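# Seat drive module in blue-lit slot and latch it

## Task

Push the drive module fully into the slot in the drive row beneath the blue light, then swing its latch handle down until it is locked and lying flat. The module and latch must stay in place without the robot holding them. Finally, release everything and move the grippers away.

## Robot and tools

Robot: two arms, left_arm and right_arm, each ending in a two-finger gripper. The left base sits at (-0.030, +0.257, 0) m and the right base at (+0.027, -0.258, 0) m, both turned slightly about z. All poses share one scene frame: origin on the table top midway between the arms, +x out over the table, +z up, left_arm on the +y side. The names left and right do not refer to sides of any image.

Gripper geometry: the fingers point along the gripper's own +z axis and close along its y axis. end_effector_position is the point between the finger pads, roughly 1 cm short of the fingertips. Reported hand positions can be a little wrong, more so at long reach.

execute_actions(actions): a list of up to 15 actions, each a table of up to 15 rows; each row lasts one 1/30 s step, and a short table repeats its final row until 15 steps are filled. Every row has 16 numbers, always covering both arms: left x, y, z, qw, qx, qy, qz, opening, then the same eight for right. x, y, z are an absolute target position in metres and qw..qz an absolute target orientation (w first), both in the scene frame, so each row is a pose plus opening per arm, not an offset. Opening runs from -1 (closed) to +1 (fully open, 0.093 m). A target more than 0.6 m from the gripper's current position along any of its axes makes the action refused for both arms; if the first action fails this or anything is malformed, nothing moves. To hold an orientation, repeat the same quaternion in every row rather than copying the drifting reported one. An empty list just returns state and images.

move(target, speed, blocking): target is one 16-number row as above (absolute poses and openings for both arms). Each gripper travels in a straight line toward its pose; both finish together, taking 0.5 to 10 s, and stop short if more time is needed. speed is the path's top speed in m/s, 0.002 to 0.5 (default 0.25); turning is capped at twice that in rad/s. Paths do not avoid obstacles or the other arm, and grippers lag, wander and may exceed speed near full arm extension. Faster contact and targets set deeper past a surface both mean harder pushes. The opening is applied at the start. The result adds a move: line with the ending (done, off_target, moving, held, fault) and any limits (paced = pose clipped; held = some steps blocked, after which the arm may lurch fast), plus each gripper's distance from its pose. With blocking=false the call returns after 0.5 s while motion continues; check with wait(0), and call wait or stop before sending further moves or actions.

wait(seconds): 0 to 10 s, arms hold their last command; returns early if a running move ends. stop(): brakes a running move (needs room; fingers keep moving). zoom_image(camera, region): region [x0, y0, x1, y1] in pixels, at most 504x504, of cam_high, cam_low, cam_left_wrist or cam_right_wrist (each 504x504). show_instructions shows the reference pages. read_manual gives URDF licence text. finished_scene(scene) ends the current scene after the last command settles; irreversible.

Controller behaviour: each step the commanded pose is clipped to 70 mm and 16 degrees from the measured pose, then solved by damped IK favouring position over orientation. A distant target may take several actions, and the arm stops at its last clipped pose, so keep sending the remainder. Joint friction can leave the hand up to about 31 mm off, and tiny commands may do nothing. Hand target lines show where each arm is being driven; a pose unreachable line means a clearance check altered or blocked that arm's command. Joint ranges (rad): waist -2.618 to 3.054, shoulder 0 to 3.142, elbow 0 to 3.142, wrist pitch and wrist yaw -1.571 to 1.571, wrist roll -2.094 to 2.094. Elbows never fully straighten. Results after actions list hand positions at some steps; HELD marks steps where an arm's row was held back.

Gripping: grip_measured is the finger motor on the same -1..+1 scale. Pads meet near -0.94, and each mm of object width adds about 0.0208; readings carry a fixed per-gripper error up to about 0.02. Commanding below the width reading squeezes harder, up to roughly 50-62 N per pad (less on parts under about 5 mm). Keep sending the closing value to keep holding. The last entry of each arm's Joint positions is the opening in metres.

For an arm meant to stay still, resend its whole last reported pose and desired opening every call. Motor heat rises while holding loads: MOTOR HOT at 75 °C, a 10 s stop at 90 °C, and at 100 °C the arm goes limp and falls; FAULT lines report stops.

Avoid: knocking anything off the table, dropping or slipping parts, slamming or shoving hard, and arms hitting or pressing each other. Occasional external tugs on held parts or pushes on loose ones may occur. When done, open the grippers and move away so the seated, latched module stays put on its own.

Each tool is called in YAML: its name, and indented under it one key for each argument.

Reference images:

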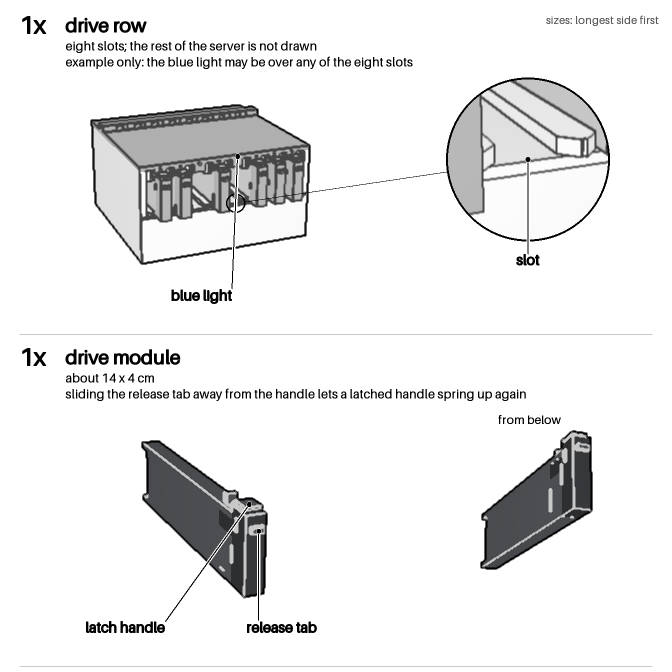

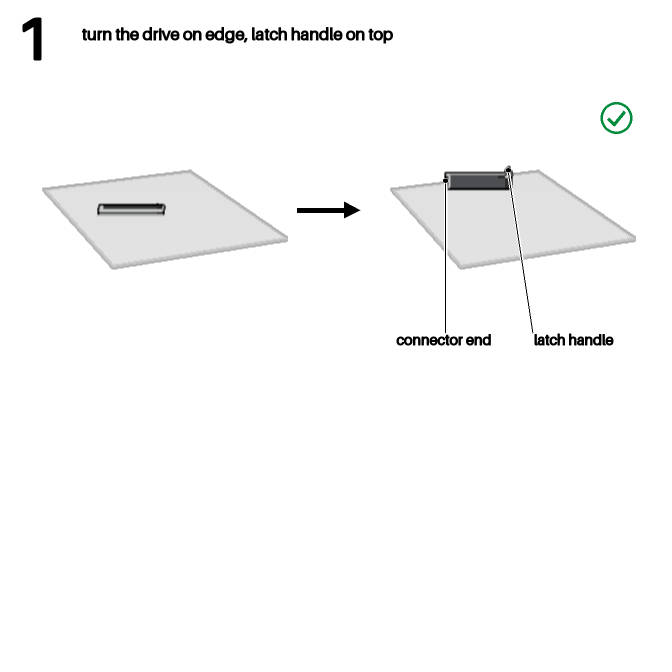

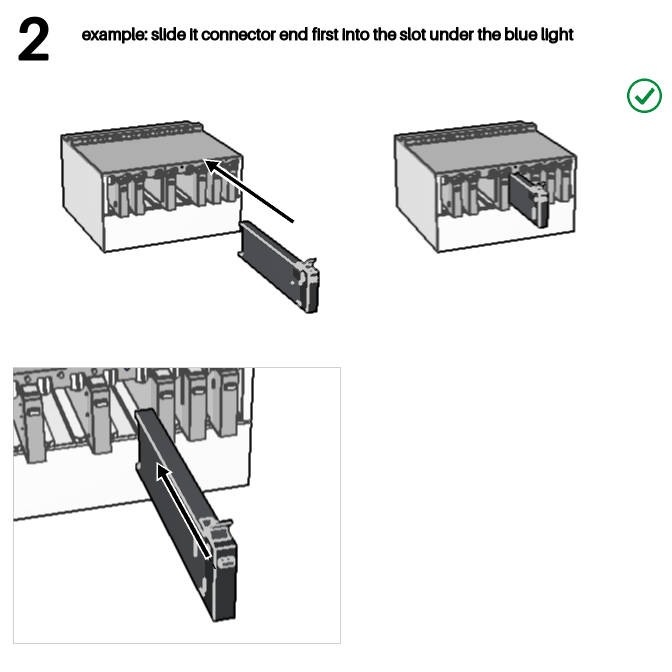

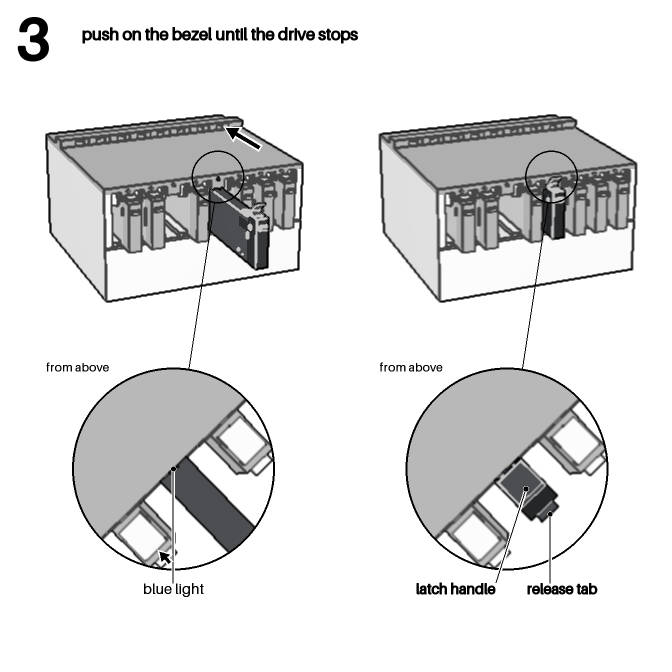

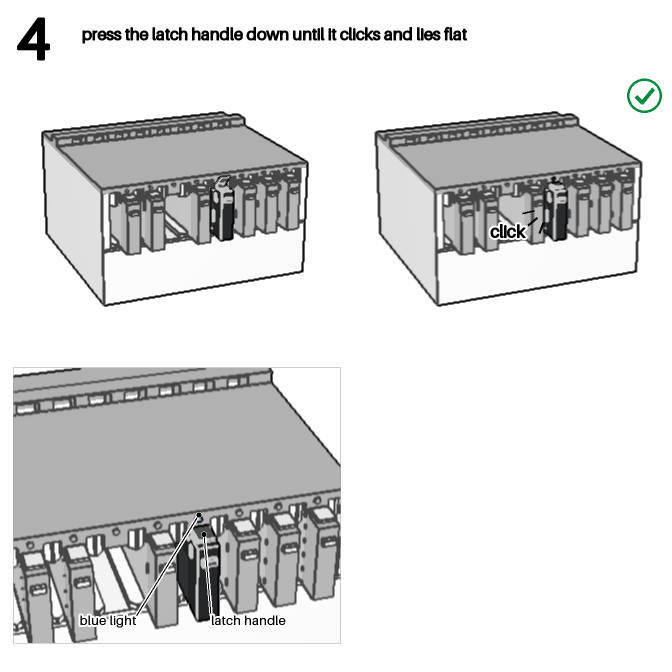

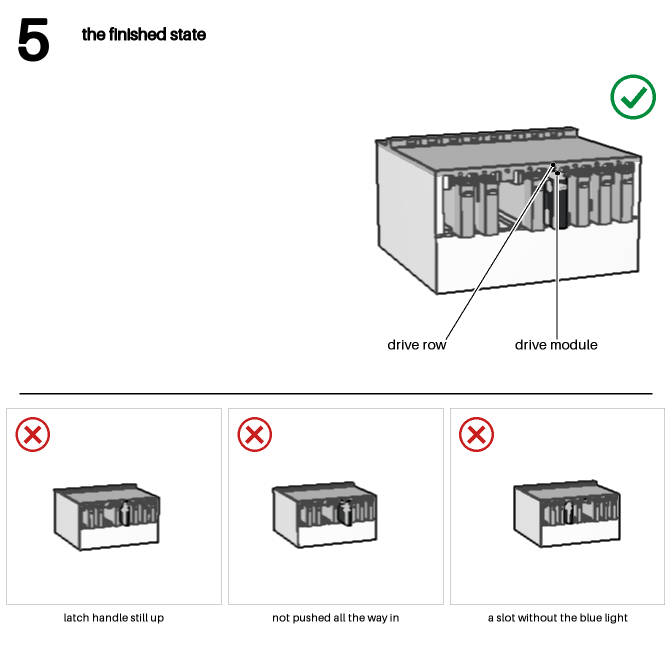

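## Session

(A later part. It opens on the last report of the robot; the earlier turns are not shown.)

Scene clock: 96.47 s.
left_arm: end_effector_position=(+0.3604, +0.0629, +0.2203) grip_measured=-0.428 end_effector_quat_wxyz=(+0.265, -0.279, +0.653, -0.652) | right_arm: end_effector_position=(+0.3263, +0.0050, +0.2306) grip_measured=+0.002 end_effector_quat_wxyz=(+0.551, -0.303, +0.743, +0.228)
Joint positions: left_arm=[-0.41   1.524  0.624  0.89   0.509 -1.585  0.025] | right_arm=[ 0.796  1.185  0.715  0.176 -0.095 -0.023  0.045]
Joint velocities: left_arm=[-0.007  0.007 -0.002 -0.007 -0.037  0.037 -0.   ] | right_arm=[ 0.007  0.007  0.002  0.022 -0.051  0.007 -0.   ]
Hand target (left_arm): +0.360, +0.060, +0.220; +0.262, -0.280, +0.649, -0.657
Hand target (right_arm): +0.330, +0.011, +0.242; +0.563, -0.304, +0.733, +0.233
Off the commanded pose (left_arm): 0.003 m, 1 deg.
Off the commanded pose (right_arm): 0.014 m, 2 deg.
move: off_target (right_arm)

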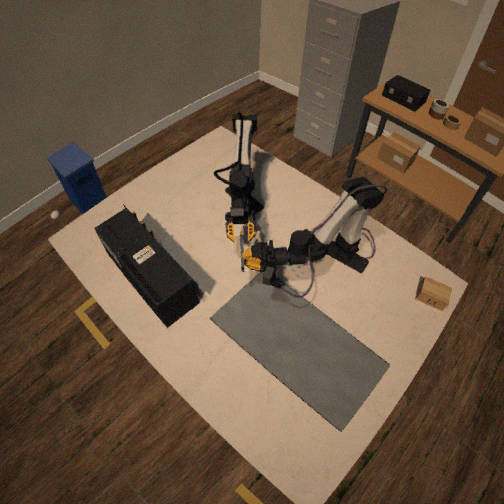

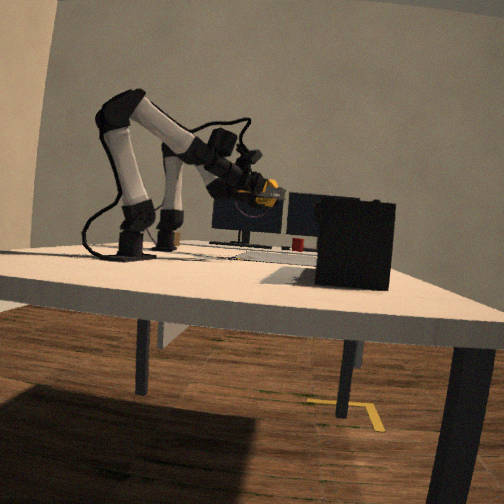

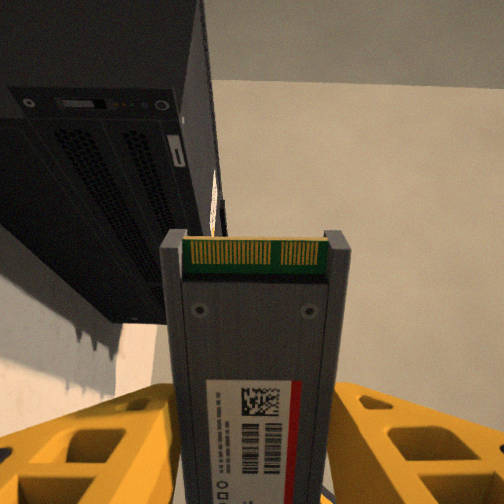

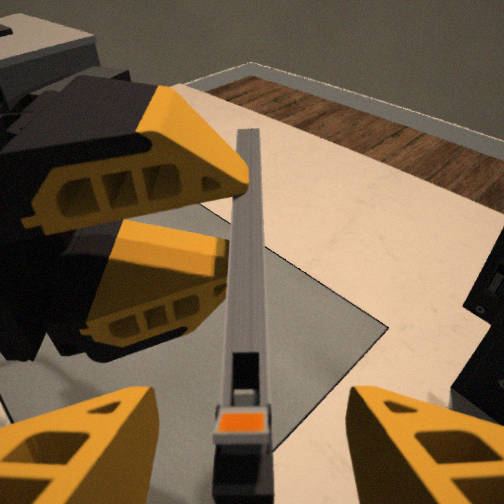

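execute_actions:
  actions:
    - [[0.36,0.06,0.22,0.262,-0.28,0.649,-0.657,-0.45, 0.329,0.012,0.243,0.563,-0.304,0.733,0.233,-0.6]]
    - [[0.36,0.06,0.22,0.262,-0.28,0.649,-0.657,-0.45, 0.329,0.012,0.243,0.563,-0.304,0.733,0.233,-0.7],[0.36,0.06,0.22,0.262,-0.28,0.649,-0.657,-0.45, 0.329,0.012,0.243,0.563,-0.304,0.733,0.233,-0.75],[0.36,0.06,0.22,0.262,-0.28,0.649,-0.657,-0.45, 0.329,0.012,0.243,0.563,-0.304,0.733,0.233,-0.8],[0.36,0.06,0.22,0.262,-0.28,0.649,-0.657,-0.45, 0.329,0.012,0.243,0.563,-0.304,0.733,0.233,-0.85],[0.36,0.06,0.22,0.262,-0.28,0.649,-0.657,-0.45, 0.329,0.012,0.243,0.563,-0.304,0.733,0.233,-0.9],[0.36,0.06,0.22,0.262,-0.28,0.649,-0.657,-0.45, 0.329,0.012,0.243,0.563,-0.304,0.733,0.233,-0.96]]

Scene clock: 104.50 s.
left_arm: end_effector_position=(+0.3604, +0.0629, +0.2202) grip_measured=-0.428 end_effector_quat_wxyz=(+0.264, -0.280, +0.653, -0.652) | right_arm: end_effector_position=(+0.3261, +0.0053, +0.2308) grip_measured=-0.883 end_effector_quat_wxyz=(+0.553, -0.309, +0.740, +0.224)
Joint positions: left_arm=[-0.41   1.524  0.624  0.89   0.509 -1.585  0.025] | right_arm=[ 0.797  1.185  0.715  0.177 -0.095 -0.039  0.003]
Joint velocities: left_arm=[ 0.002  0.012  0.017 -0.037 -0.022  0.037  0.   ] | right_arm=[-0.022 -0.002 -0.012 -0.007 -0.11   0.051  0.001]
Hand target (left_arm): +0.360, +0.060, +0.220; +0.262, -0.280, +0.649, -0.657
Hand target (right_arm): +0.329, +0.012, +0.243; +0.563, -0.304, +0.733, +0.233
Off the commanded pose (left_arm): 0.003 m, 1 deg.
Off the commanded pose (right_arm): 0.014 m, 2 deg.
Step readings (end_effector_position; steps 1 to 15: 1st action; 16 to 30: 2nd action):
0: left_arm (+0.3604, +0.0629, +0.2203) | right_arm (+0.3264, +0.0050, +0.2308)
1: left_arm (+0.3604, +0.0629, +0.2203) | right_arm (+0.3264, +0.0050, +0.2308)
2: left_arm (+0.3604, +0.0629, +0.2203) | right_arm (+0.3264, +0.0050, +0.2308)
4: left_arm (+0.3604, +0.0629, +0.2203) | right_arm (+0.3264, +0.0050, +0.2308)
8: left_arm (+0.3604, +0.0629, +0.2203) | right_arm (+0.3264, +0.0050, +0.2308)
15: left_arm (+0.3604, +0.0629, +0.2203) | right_arm (+0.3264, +0.0050, +0.2308)
16: left_arm (+0.3604, +0.0629, +0.2203) | right_arm (+0.3264, +0.0050, +0.2308)
17: left_arm (+0.3604, +0.0629, +0.2203) | right_arm (+0.3264, +0.0050, +0.2308)
19: left_arm (+0.3604, +0.0629, +0.2202) | right_arm (+0.3262, +0.0053, +0.2308)
23: left_arm (+0.3604, +0.0629, +0.2202) | right_arm (+0.3261, +0.0053, +0.2308)
30: end_effector_position above

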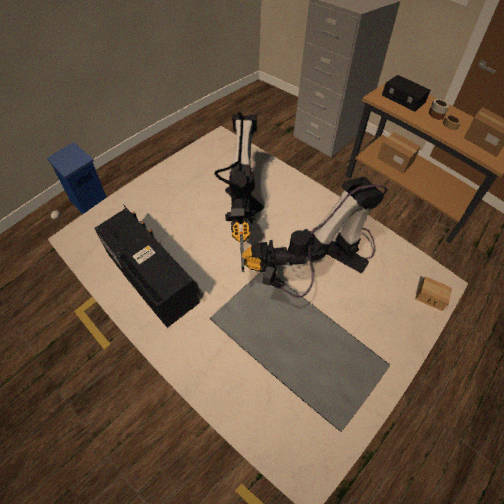

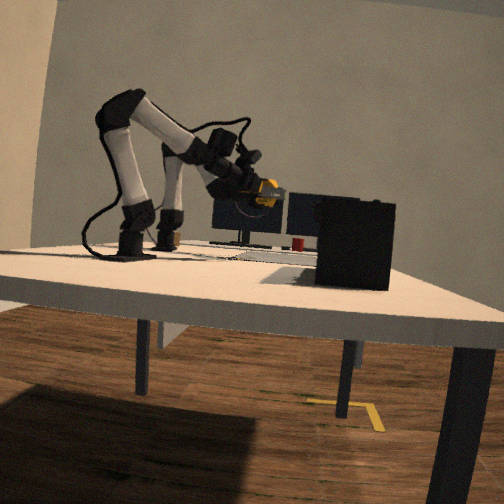

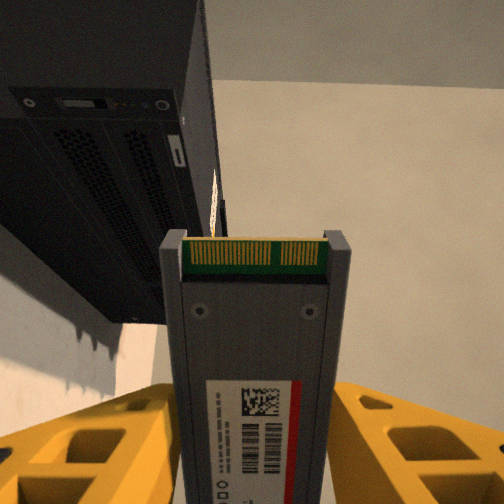

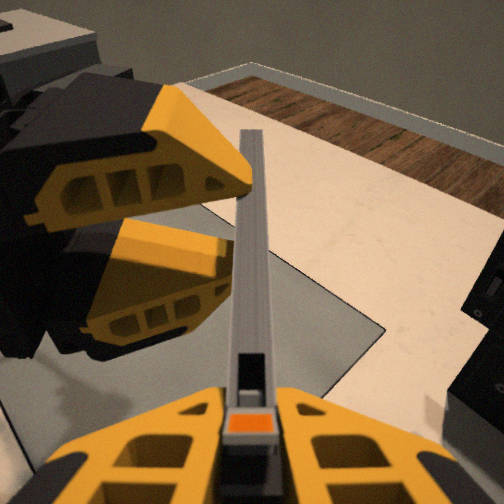

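execute_actions:
  actions:
    - [[0.36,0.06,0.22,0.262,-0.28,0.649,-0.657,0.2, 0.329,0.012,0.243,0.563,-0.304,0.733,0.233,-0.96]]

move:
  target: [0.31,0.12,0.22,0.262,-0.28,0.649,-0.657,0.2, 0.335,-0.01,0.243,0.563,-0.304,0.733,0.233,-0.96]
  speed: 0.15

move:
  target: [0.33,0.08,0.21,0.653,0.271,0.653,-0.271,-1, 0.36,-0.31,0.15,0.605,0.031,0.795,-0.024,-0.96]
  speed: 0.3

move:
  target: [0.43,-0.125,0.15,0.704,0.704,0.062,0.062,-1, 0.36,-0.31,0.15,0.605,0.031,0.795,-0.024,-0.96]
  speed: 0.3

Scene clock: 122.23 s.
left_arm: end_effector_position=(+0.3605, +0.0630, +0.2238) grip_measured=+0.198 end_effector_quat_wxyz=(+0.268, -0.276, +0.649, -0.656) | right_arm: end_effector_position=(+0.3258, +0.0051, +0.2296) grip_measured=-0.883 end_effector_quat_wxyz=(+0.550, -0.306, +0.743, +0.226)
Joint positions: left_arm=[-0.41   1.524  0.624  0.906  0.508 -1.587  0.055] | right_arm=[ 0.797  1.185  0.715  0.171 -0.095 -0.03   0.003]
Joint velocities: left_arm=[-0.007 -0.012  0.017  0.007 -0.022 -0.037  0.   ] | right_arm=[ 0.002  0.002 -0.022  0.007 -0.066  0.007  0.   ]
Hand target (left_arm): +0.360, +0.060, +0.220; +0.262, -0.280, +0.649, -0.657
Hand target (right_arm): +0.328, +0.012, +0.243; +0.563, -0.304, +0.733, +0.233
Off the commanded pose (left_arm): 0.005 m, 1 deg.
Off the commanded pose (right_arm): 0.015 m, 2 deg.
Step readings (end_effector_position):
0: left_arm (+0.3604, +0.0629, +0.2202) | right_arm (+0.3261, +0.0053, +0.2308)
1: left_arm (+0.3604, +0.0629, +0.2203) | right_arm (+0.3261, +0.0053, +0.2308)
2: left_arm (+0.3605, +0.0630, +0.2208) | right_arm (+0.3261, +0.0053, +0.2307)
4: left_arm (+0.3605, +0.0630, +0.2220) | right_arm (+0.3259, +0.0052, +0.2301)
8: left_arm (+0.3605, +0.0630, +0.2232) | right_arm (+0.3259, +0.0051, +0.2298)
15: end_effector_position above

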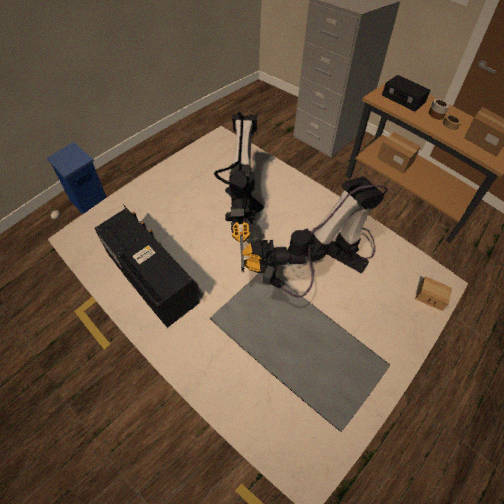

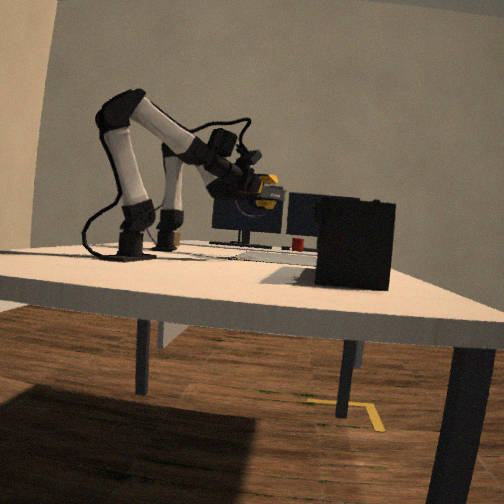

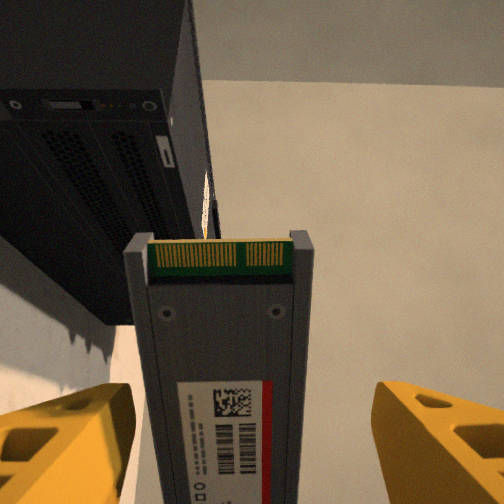

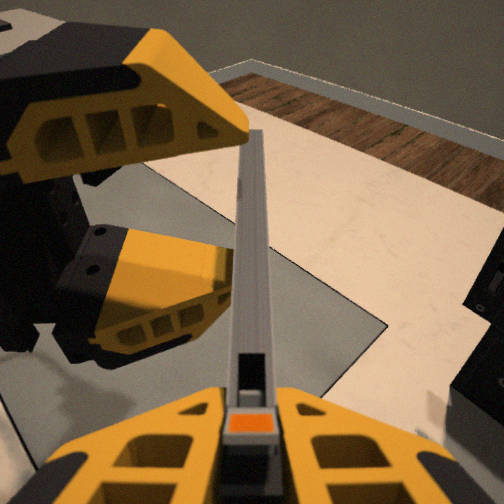

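Scene clock: 123.30 s.
left_arm: end_effector_position=(+0.3149, +0.1180, +0.2258) grip_measured=+0.198 end_effector_quat_wxyz=(+0.270, -0.272, +0.647, -0.659) | right_arm: end_effector_position=(+0.3332, -0.0073, +0.2252) grip_measured=-0.883 end_effector_quat_wxyz=(+0.541, -0.307, +0.749, +0.229)
Joint positions: left_arm=[-0.227  1.285  0.434  0.869  0.695 -1.59   0.055] | right_arm=[ 0.731  1.185  0.715  0.151 -0.165 -0.042  0.003]
Joint velocities: left_arm=[ 0.012  0.002  0.007  0.007 -0.007  0.051  0.   ] | right_arm=[ 0.002  0.002  0.002  0.022 -0.066 -0.022 -0.001]
Hand target (left_arm): +0.311, +0.120, +0.220; +0.262, -0.280, +0.649, -0.657
Hand target (right_arm): +0.335, -0.010, +0.243; +0.563, -0.304, +0.733, +0.232
Off the commanded pose (left_arm): 0.008 m, 1 deg.
Off the commanded pose (right_arm): 0.018 m, 3 deg.
move: off_target (right_arm)

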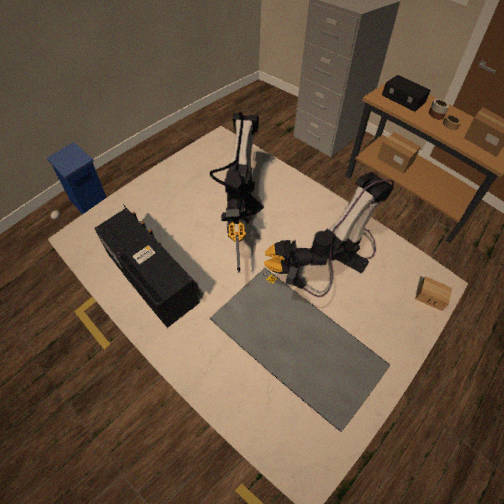

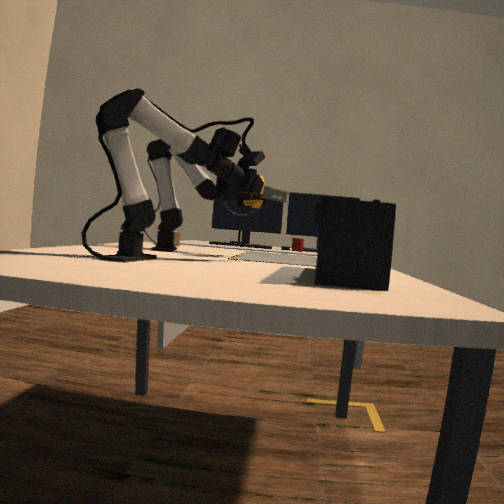

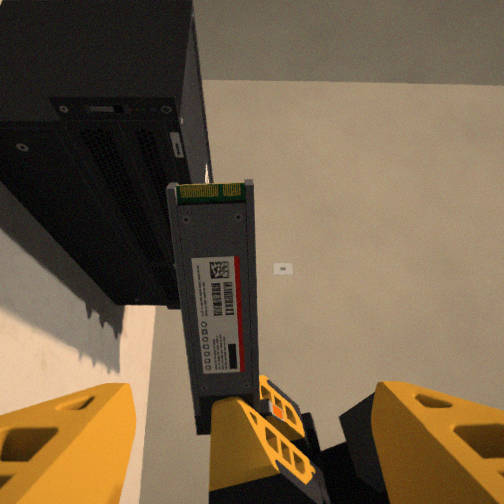

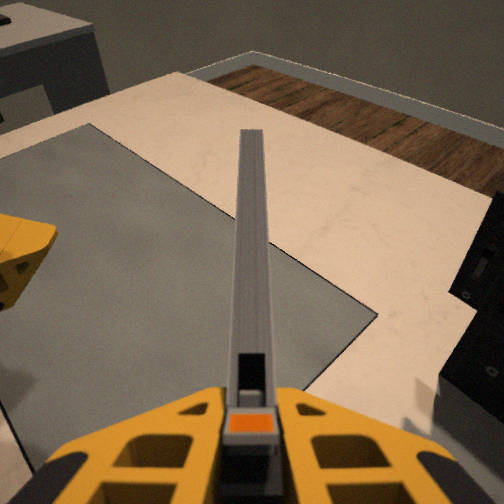

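Scene clock: 126.57 s.
left_arm: end_effector_position=(+0.3254, +0.0836, +0.2047) grip_measured=-1.000 end_effector_quat_wxyz=(+0.646, +0.266, +0.660, -0.275) | right_arm: end_effector_position=(+0.3548, -0.3102, +0.1517) grip_measured=-0.883 end_effector_quat_wxyz=(+0.594, +0.030, +0.803, -0.024)
Joint positions: left_arm=[-0.365  1.412  0.453  0.943  0.557 -0.011  0.   ] | right_arm=[-0.121  0.986  0.291  0.396 -0.152 -0.049  0.003]
Joint velocities: left_arm=[ 0.022 -0.007  0.012  0.037  0.051  0.066  0.   ] | right_arm=[-0.002  0.002  0.007 -0.051  0.007  0.007  0.001]
Hand target (left_arm): +0.329, +0.080, +0.210; +0.653, +0.271, +0.653, -0.271
Hand target (right_arm): +0.355, -0.313, +0.150; +0.600, +0.030, +0.799, -0.027
Off the commanded pose (left_arm): 0.008 m, 1 deg.
Off the commanded pose (right_arm): 0.005 m, 2 deg.
move: done

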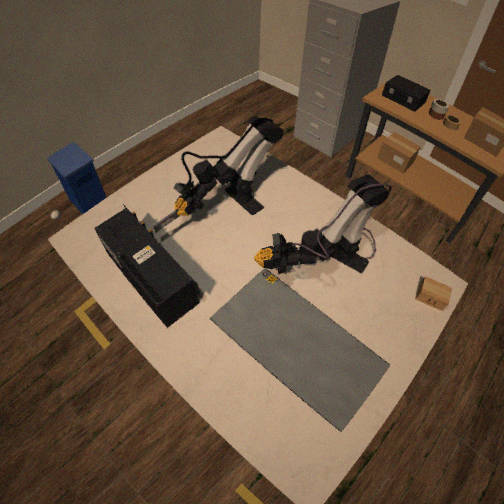

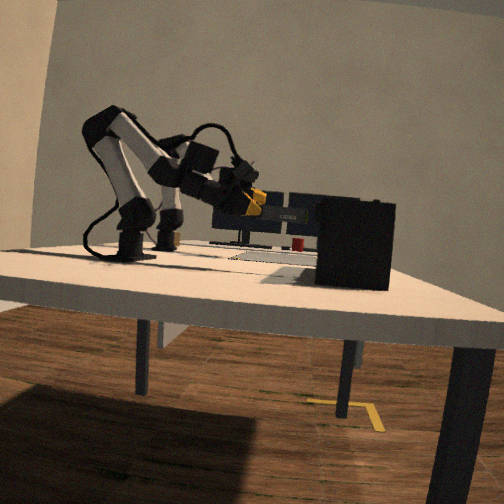

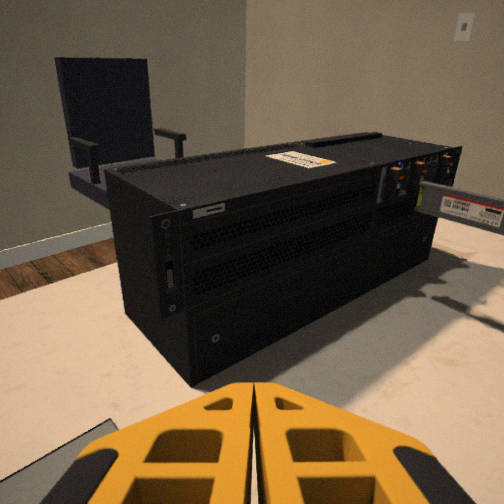

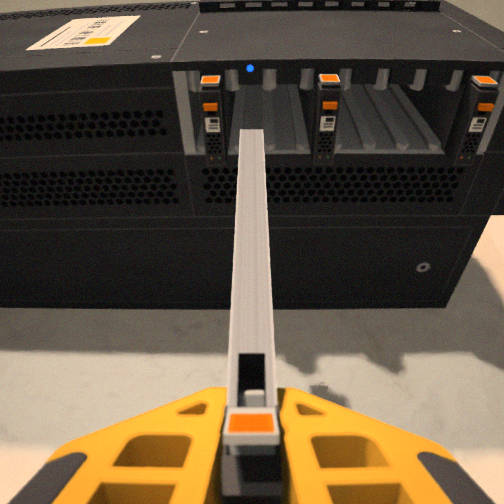

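Scene clock: 130.07 s.
left_arm: end_effector_position=(+0.4268, -0.1195, +0.1460) grip_measured=-1.000 end_effector_quat_wxyz=(+0.704, +0.704, +0.073, +0.061) | right_arm: end_effector_position=(+0.3597, -0.3117, +0.1528) grip_measured=-0.883 end_effector_quat_wxyz=(+0.601, +0.031, +0.798, -0.025)
Joint positions: left_arm=[-0.599  2.336  1.424  0.909  0.919  1.557  0.   ] | right_arm=[-0.121  1.022  0.291  0.449 -0.151 -0.046  0.003]
Joint velocities: left_arm=[-0.002 -0.012  0.007 -0.066 -0.022 -0.007  0.   ] | right_arm=[-0.007 -0.007  0.002 -0.051 -0.11  -0.007  0.002]
Hand target (left_arm): +0.426, -0.125, +0.149; +0.704, +0.704, +0.062, +0.062
Hand target (right_arm): +0.360, -0.310, +0.150; +0.605, +0.031, +0.795, -0.024
Off the commanded pose (left_arm): 0.008 m, 1 deg.
Off the commanded pose (right_arm): 0.003 m, 1 deg.
move: done

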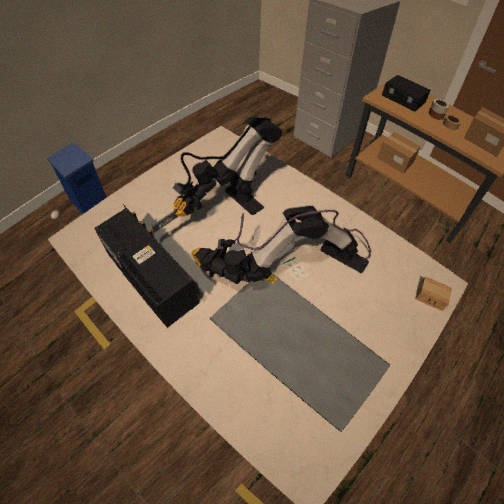

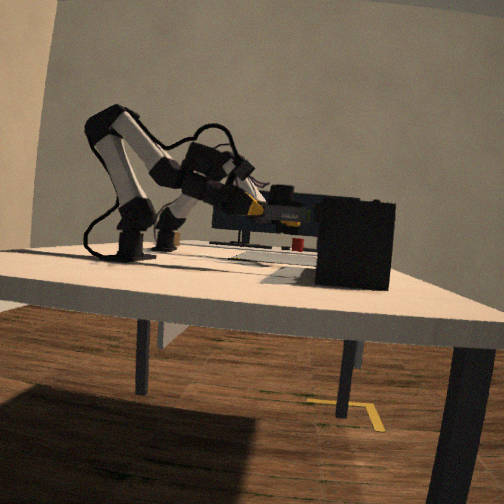

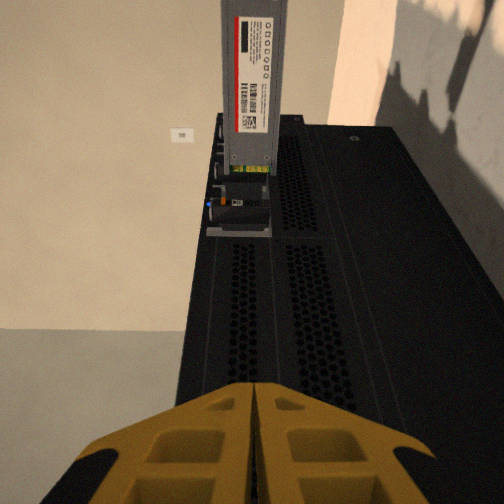

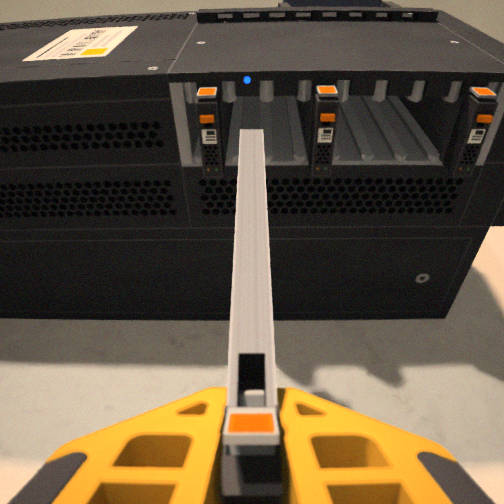

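zoom_image:
  camera: "cam_left_wrist"
  region: [170, 0, 330, 260]

zoom_image:
  camera: "cam_right_wrist"
  region: [170, 60, 350, 200]

Region (170, 0, 330, 260) of cam_left_wrist's 504x504 image, scaled by 1.938, with more detail than that image has; it fills the left 310 columns of this view, and the rest is white.

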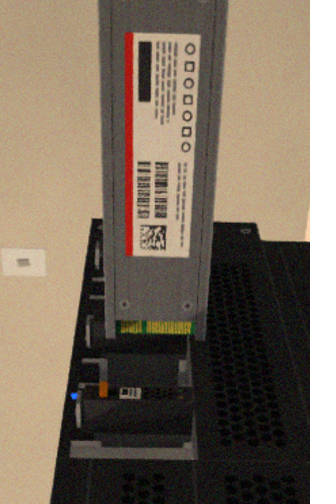

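Region (170, 60, 350, 200) of cam_right_wrist's 504x504 image, scaled by 2.800, with more detail than that image has.

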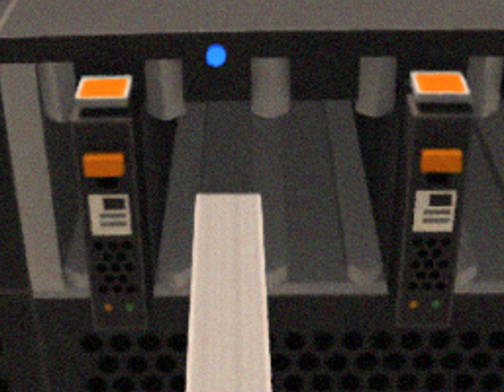

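move:
  target: [0.43,-0.125,0.15,0.704,0.704,0.062,0.062,-1, 0.382,-0.3085,0.166,0.61,0.031,0.792,-0.024,-0.96]
  speed: 0.05

Scene clock: 142.93 s.
left_arm: end_effector_position=(+0.4297, -0.1213, +0.1513) grip_measured=-1.000 end_effector_quat_wxyz=(+0.705, +0.703, +0.069, +0.063) | right_arm: end_effector_position=(+0.3715, -0.3100, +0.1480) grip_measured=-0.883 end_effector_quat_wxyz=(+0.588, +0.035, +0.808, -0.023)
Joint positions: left_arm=[-0.599  2.338  1.448  0.893  0.922  1.56   0.   ] | right_arm=[-0.096  1.096  0.335  0.445 -0.123 -0.035  0.003]
Joint velocities: left_arm=[-0.002 -0.017  0.002 -0.037 -0.007 -0.022  0.   ] | right_arm=[-0.007 -0.002 -0.002  0.022 -0.007  0.037 -0.001]
Hand target (left_arm): +0.430, -0.125, +0.150; +0.704, +0.704, +0.062, +0.062
Hand target (right_arm): +0.381, -0.309, +0.166; +0.610, +0.031, +0.792, -0.024
Off the commanded pose (left_arm): 0.004 m, 1 deg.
Off the commanded pose (right_arm): 0.021 m, 3 deg.
move: off_target (right_arm)

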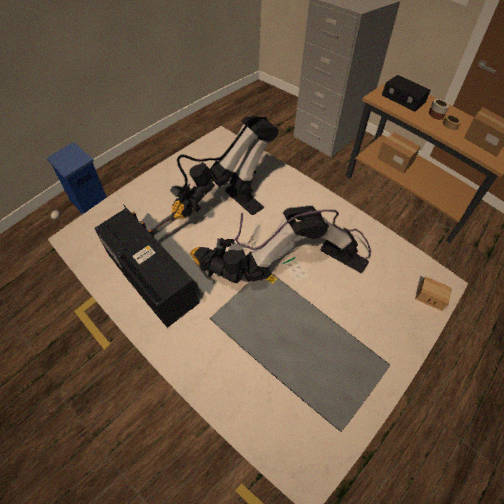

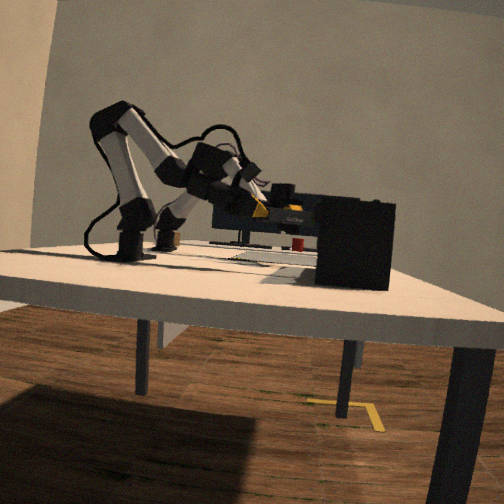

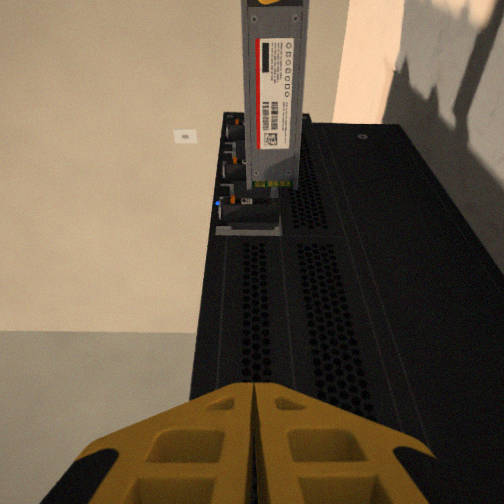

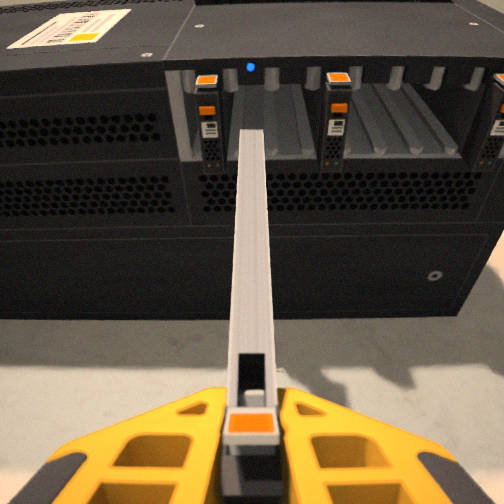

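move:
  target: [0.43,-0.125,0.15,0.704,0.704,0.062,0.062,-1, 0.388,-0.309,0.176,0.623,0.031,0.781,-0.025,-0.96]
  speed: 0.05

zoom_image:
  camera: "cam_left_wrist"
  region: [190, 0, 320, 260]

Scene clock: 151.93 s.
left_arm: end_effector_position=(+0.4296, -0.1213, +0.1510) grip_measured=-1.000 end_effector_quat_wxyz=(+0.705, +0.704, +0.069, +0.062) | right_arm: end_effector_position=(+0.3772, -0.3123, +0.1576) grip_measured=-0.883 end_effector_quat_wxyz=(+0.601, +0.038, +0.798, -0.025)
Joint positions: left_arm=[-0.599  2.338  1.448  0.891  0.922  1.56   0.   ] | right_arm=[-0.096  1.111  0.351  0.477 -0.116 -0.029  0.003]
Joint velocities: left_arm=[ 0.007  0.002 -0.007 -0.037 -0.051  0.066  0.   ] | right_arm=[ 0.007  0.012  0.007 -0.022 -0.037 -0.007  0.001]
Hand target (left_arm): +0.430, -0.125, +0.150; +0.704, +0.704, +0.062, +0.062
Hand target (right_arm): +0.387, -0.309, +0.176; +0.623, +0.032, +0.781, -0.025
Off the commanded pose (left_arm): 0.004 m, 1 deg.
Off the commanded pose (right_arm): 0.022 m, 3 deg.
move: off_target (right_arm)

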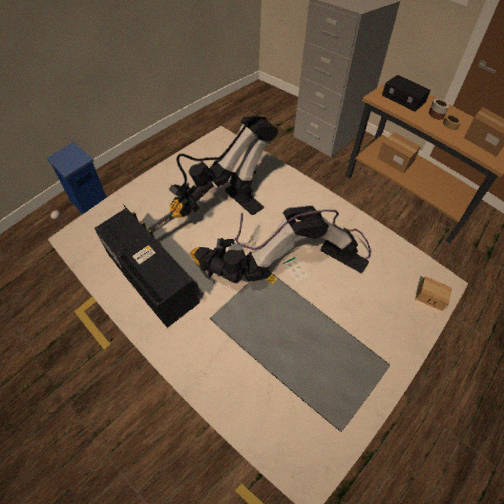

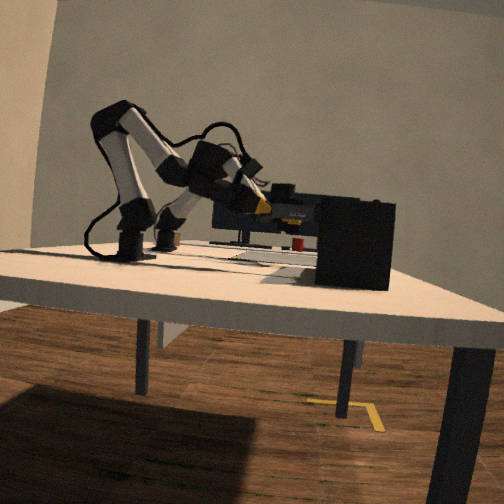

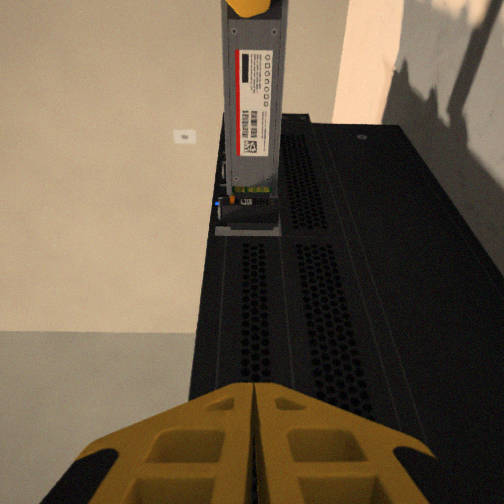

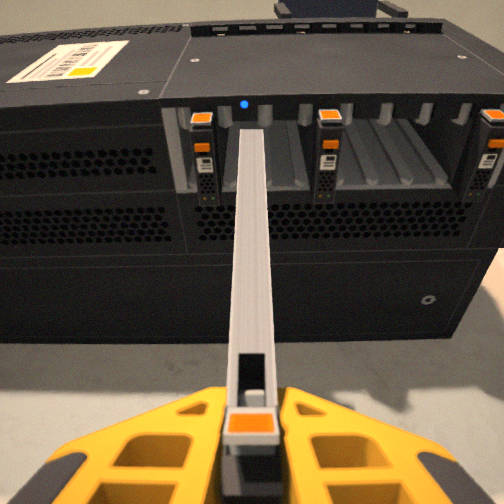

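Region (190, 0, 320, 260) of cam_left_wrist's 504x504 image, scaled by 1.938, with more detail than that image has.

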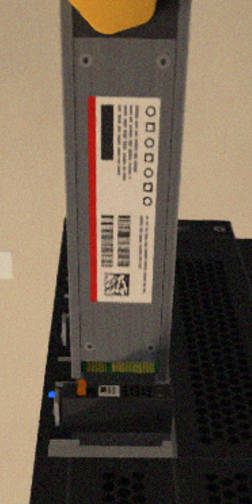

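move:
  target: [0.43,-0.125,0.15,0.704,0.704,0.062,0.062,-1, 0.392,-0.306,0.176,0.623,0.0273,0.781,-0.0217,-0.96]
  speed: 0.03

zoom_image:
  camera: "cam_right_wrist"
  region: [170, 70, 350, 210]

Scene clock: 160.97 s.
left_arm: end_effector_position=(+0.4296, -0.1213, +0.1510) grip_measured=-1.000 end_effector_quat_wxyz=(+0.705, +0.704, +0.069, +0.062) | right_arm: end_effector_position=(+0.3793, -0.3075, +0.1535) grip_measured=-0.883 end_effector_quat_wxyz=(+0.597, +0.032, +0.801, -0.021)
Joint positions: left_arm=[-0.599  2.338  1.448  0.891  0.922  1.56   0.   ] | right_arm=[-0.081  1.129  0.351  0.485 -0.115 -0.029  0.003]
Joint velocities: left_arm=[-0.007  0.002 -0.002  0.022  0.022 -0.007  0.   ] | right_arm=[ 0.017  0.002  0.002  0.037 -0.081 -0.037  0.   ]
Hand target (left_arm): +0.430, -0.125, +0.150; +0.704, +0.704, +0.062, +0.062
Hand target (right_arm): +0.390, -0.306, +0.176; +0.623, +0.028, +0.781, -0.021
Off the commanded pose (left_arm): 0.004 m, 1 deg.
Off the commanded pose (right_arm): 0.026 m, 4 deg.
move: off_target (right_arm)

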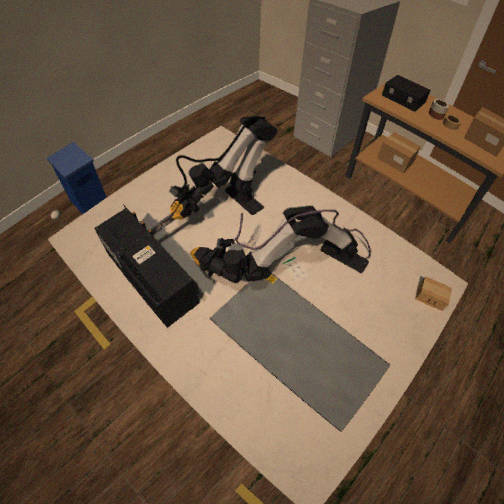

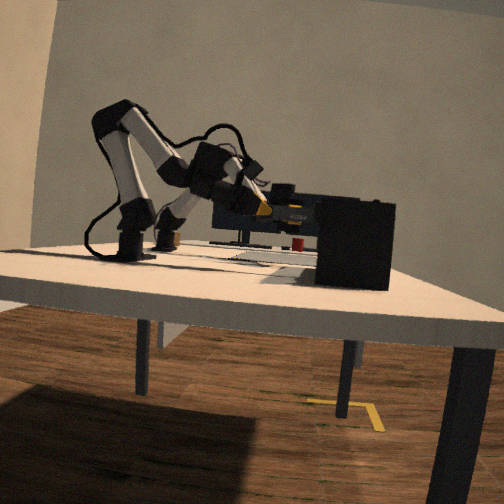

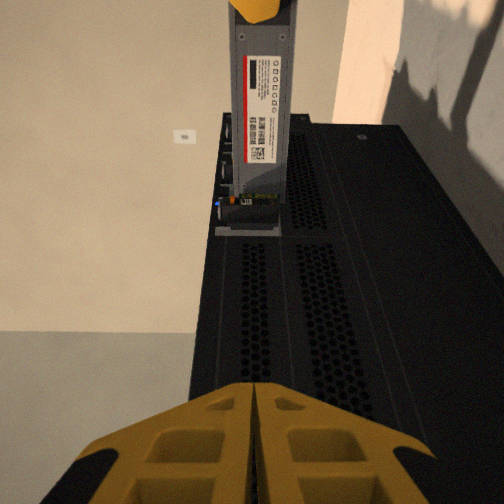

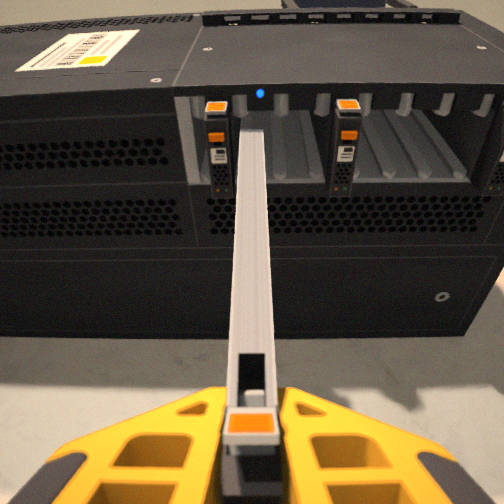

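Region (170, 70, 350, 210) of cam_right_wrist's 504x504 image, scaled by 2.800, with more detail than that image has.

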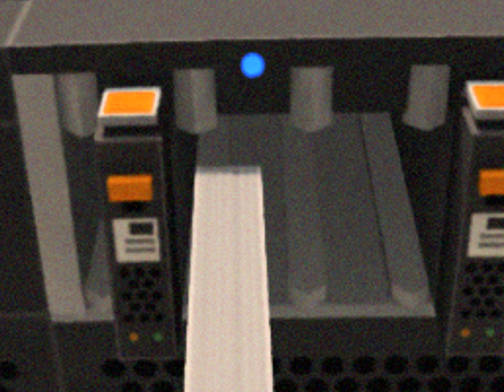

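move:
  target: [0.43,-0.125,0.15,0.704,0.704,0.062,0.062,-1, 0.404,-0.3088,0.178,0.623,0.029,0.781,-0.023,-0.96]
  speed: 0.05

zoom_image:
  camera: "cam_right_wrist"
  region: [170, 70, 350, 210]

Scene clock: 169.23 s.
left_arm: end_effector_position=(+0.4296, -0.1213, +0.1510) grip_measured=-1.000 end_effector_quat_wxyz=(+0.705, +0.704, +0.069, +0.062) | right_arm: end_effector_position=(+0.3874, -0.3093, +0.1545) grip_measured=-0.883 end_effector_quat_wxyz=(+0.594, +0.033, +0.803, -0.020)
Joint positions: left_arm=[-0.599  2.338  1.448  0.891  0.922  1.56   0.   ] | right_arm=[-0.081  1.17   0.384  0.486 -0.115 -0.028  0.003]
Joint velocities: left_arm=[-0.007  0.007 -0.002 -0.007  0.037 -0.051  0.   ] | right_arm=[ 0.002  0.002 -0.002 -0.007  0.022 -0.051 -0.   ]
Hand target (left_arm): +0.430, -0.125, +0.150; +0.704, +0.704, +0.062, +0.062
Hand target (right_arm): +0.401, -0.309, +0.178; +0.623, +0.030, +0.781, -0.022
Off the commanded pose (left_arm): 0.004 m, 1 deg.
Off the commanded pose (right_arm): 0.029 m, 4 deg.
move: off_target (right_arm)

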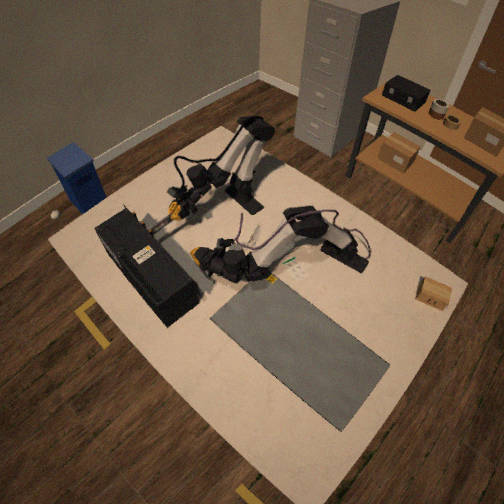

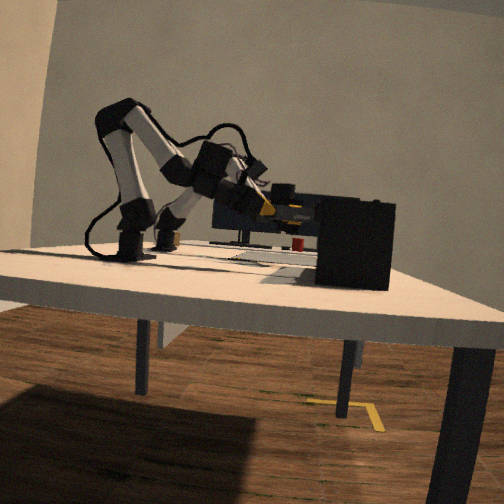

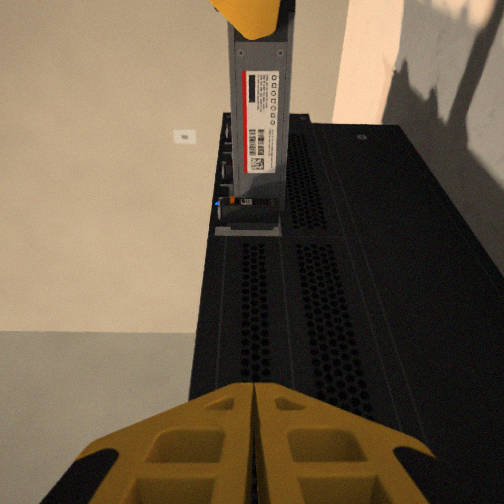

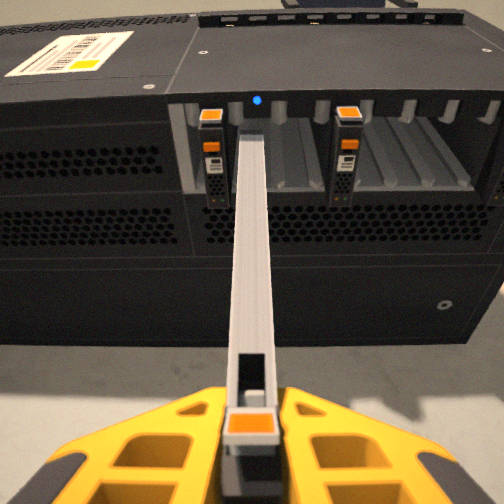

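Region (170, 70, 350, 210) of cam_right_wrist's 504x504 image, scaled by 2.800, with more detail than that image has.

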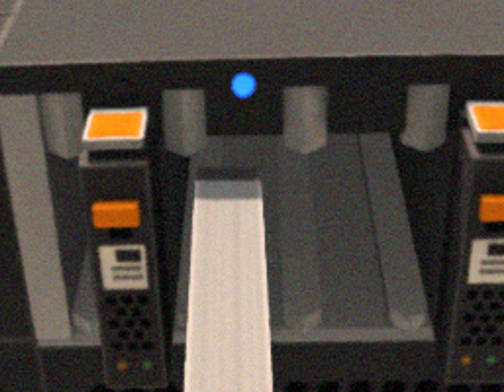

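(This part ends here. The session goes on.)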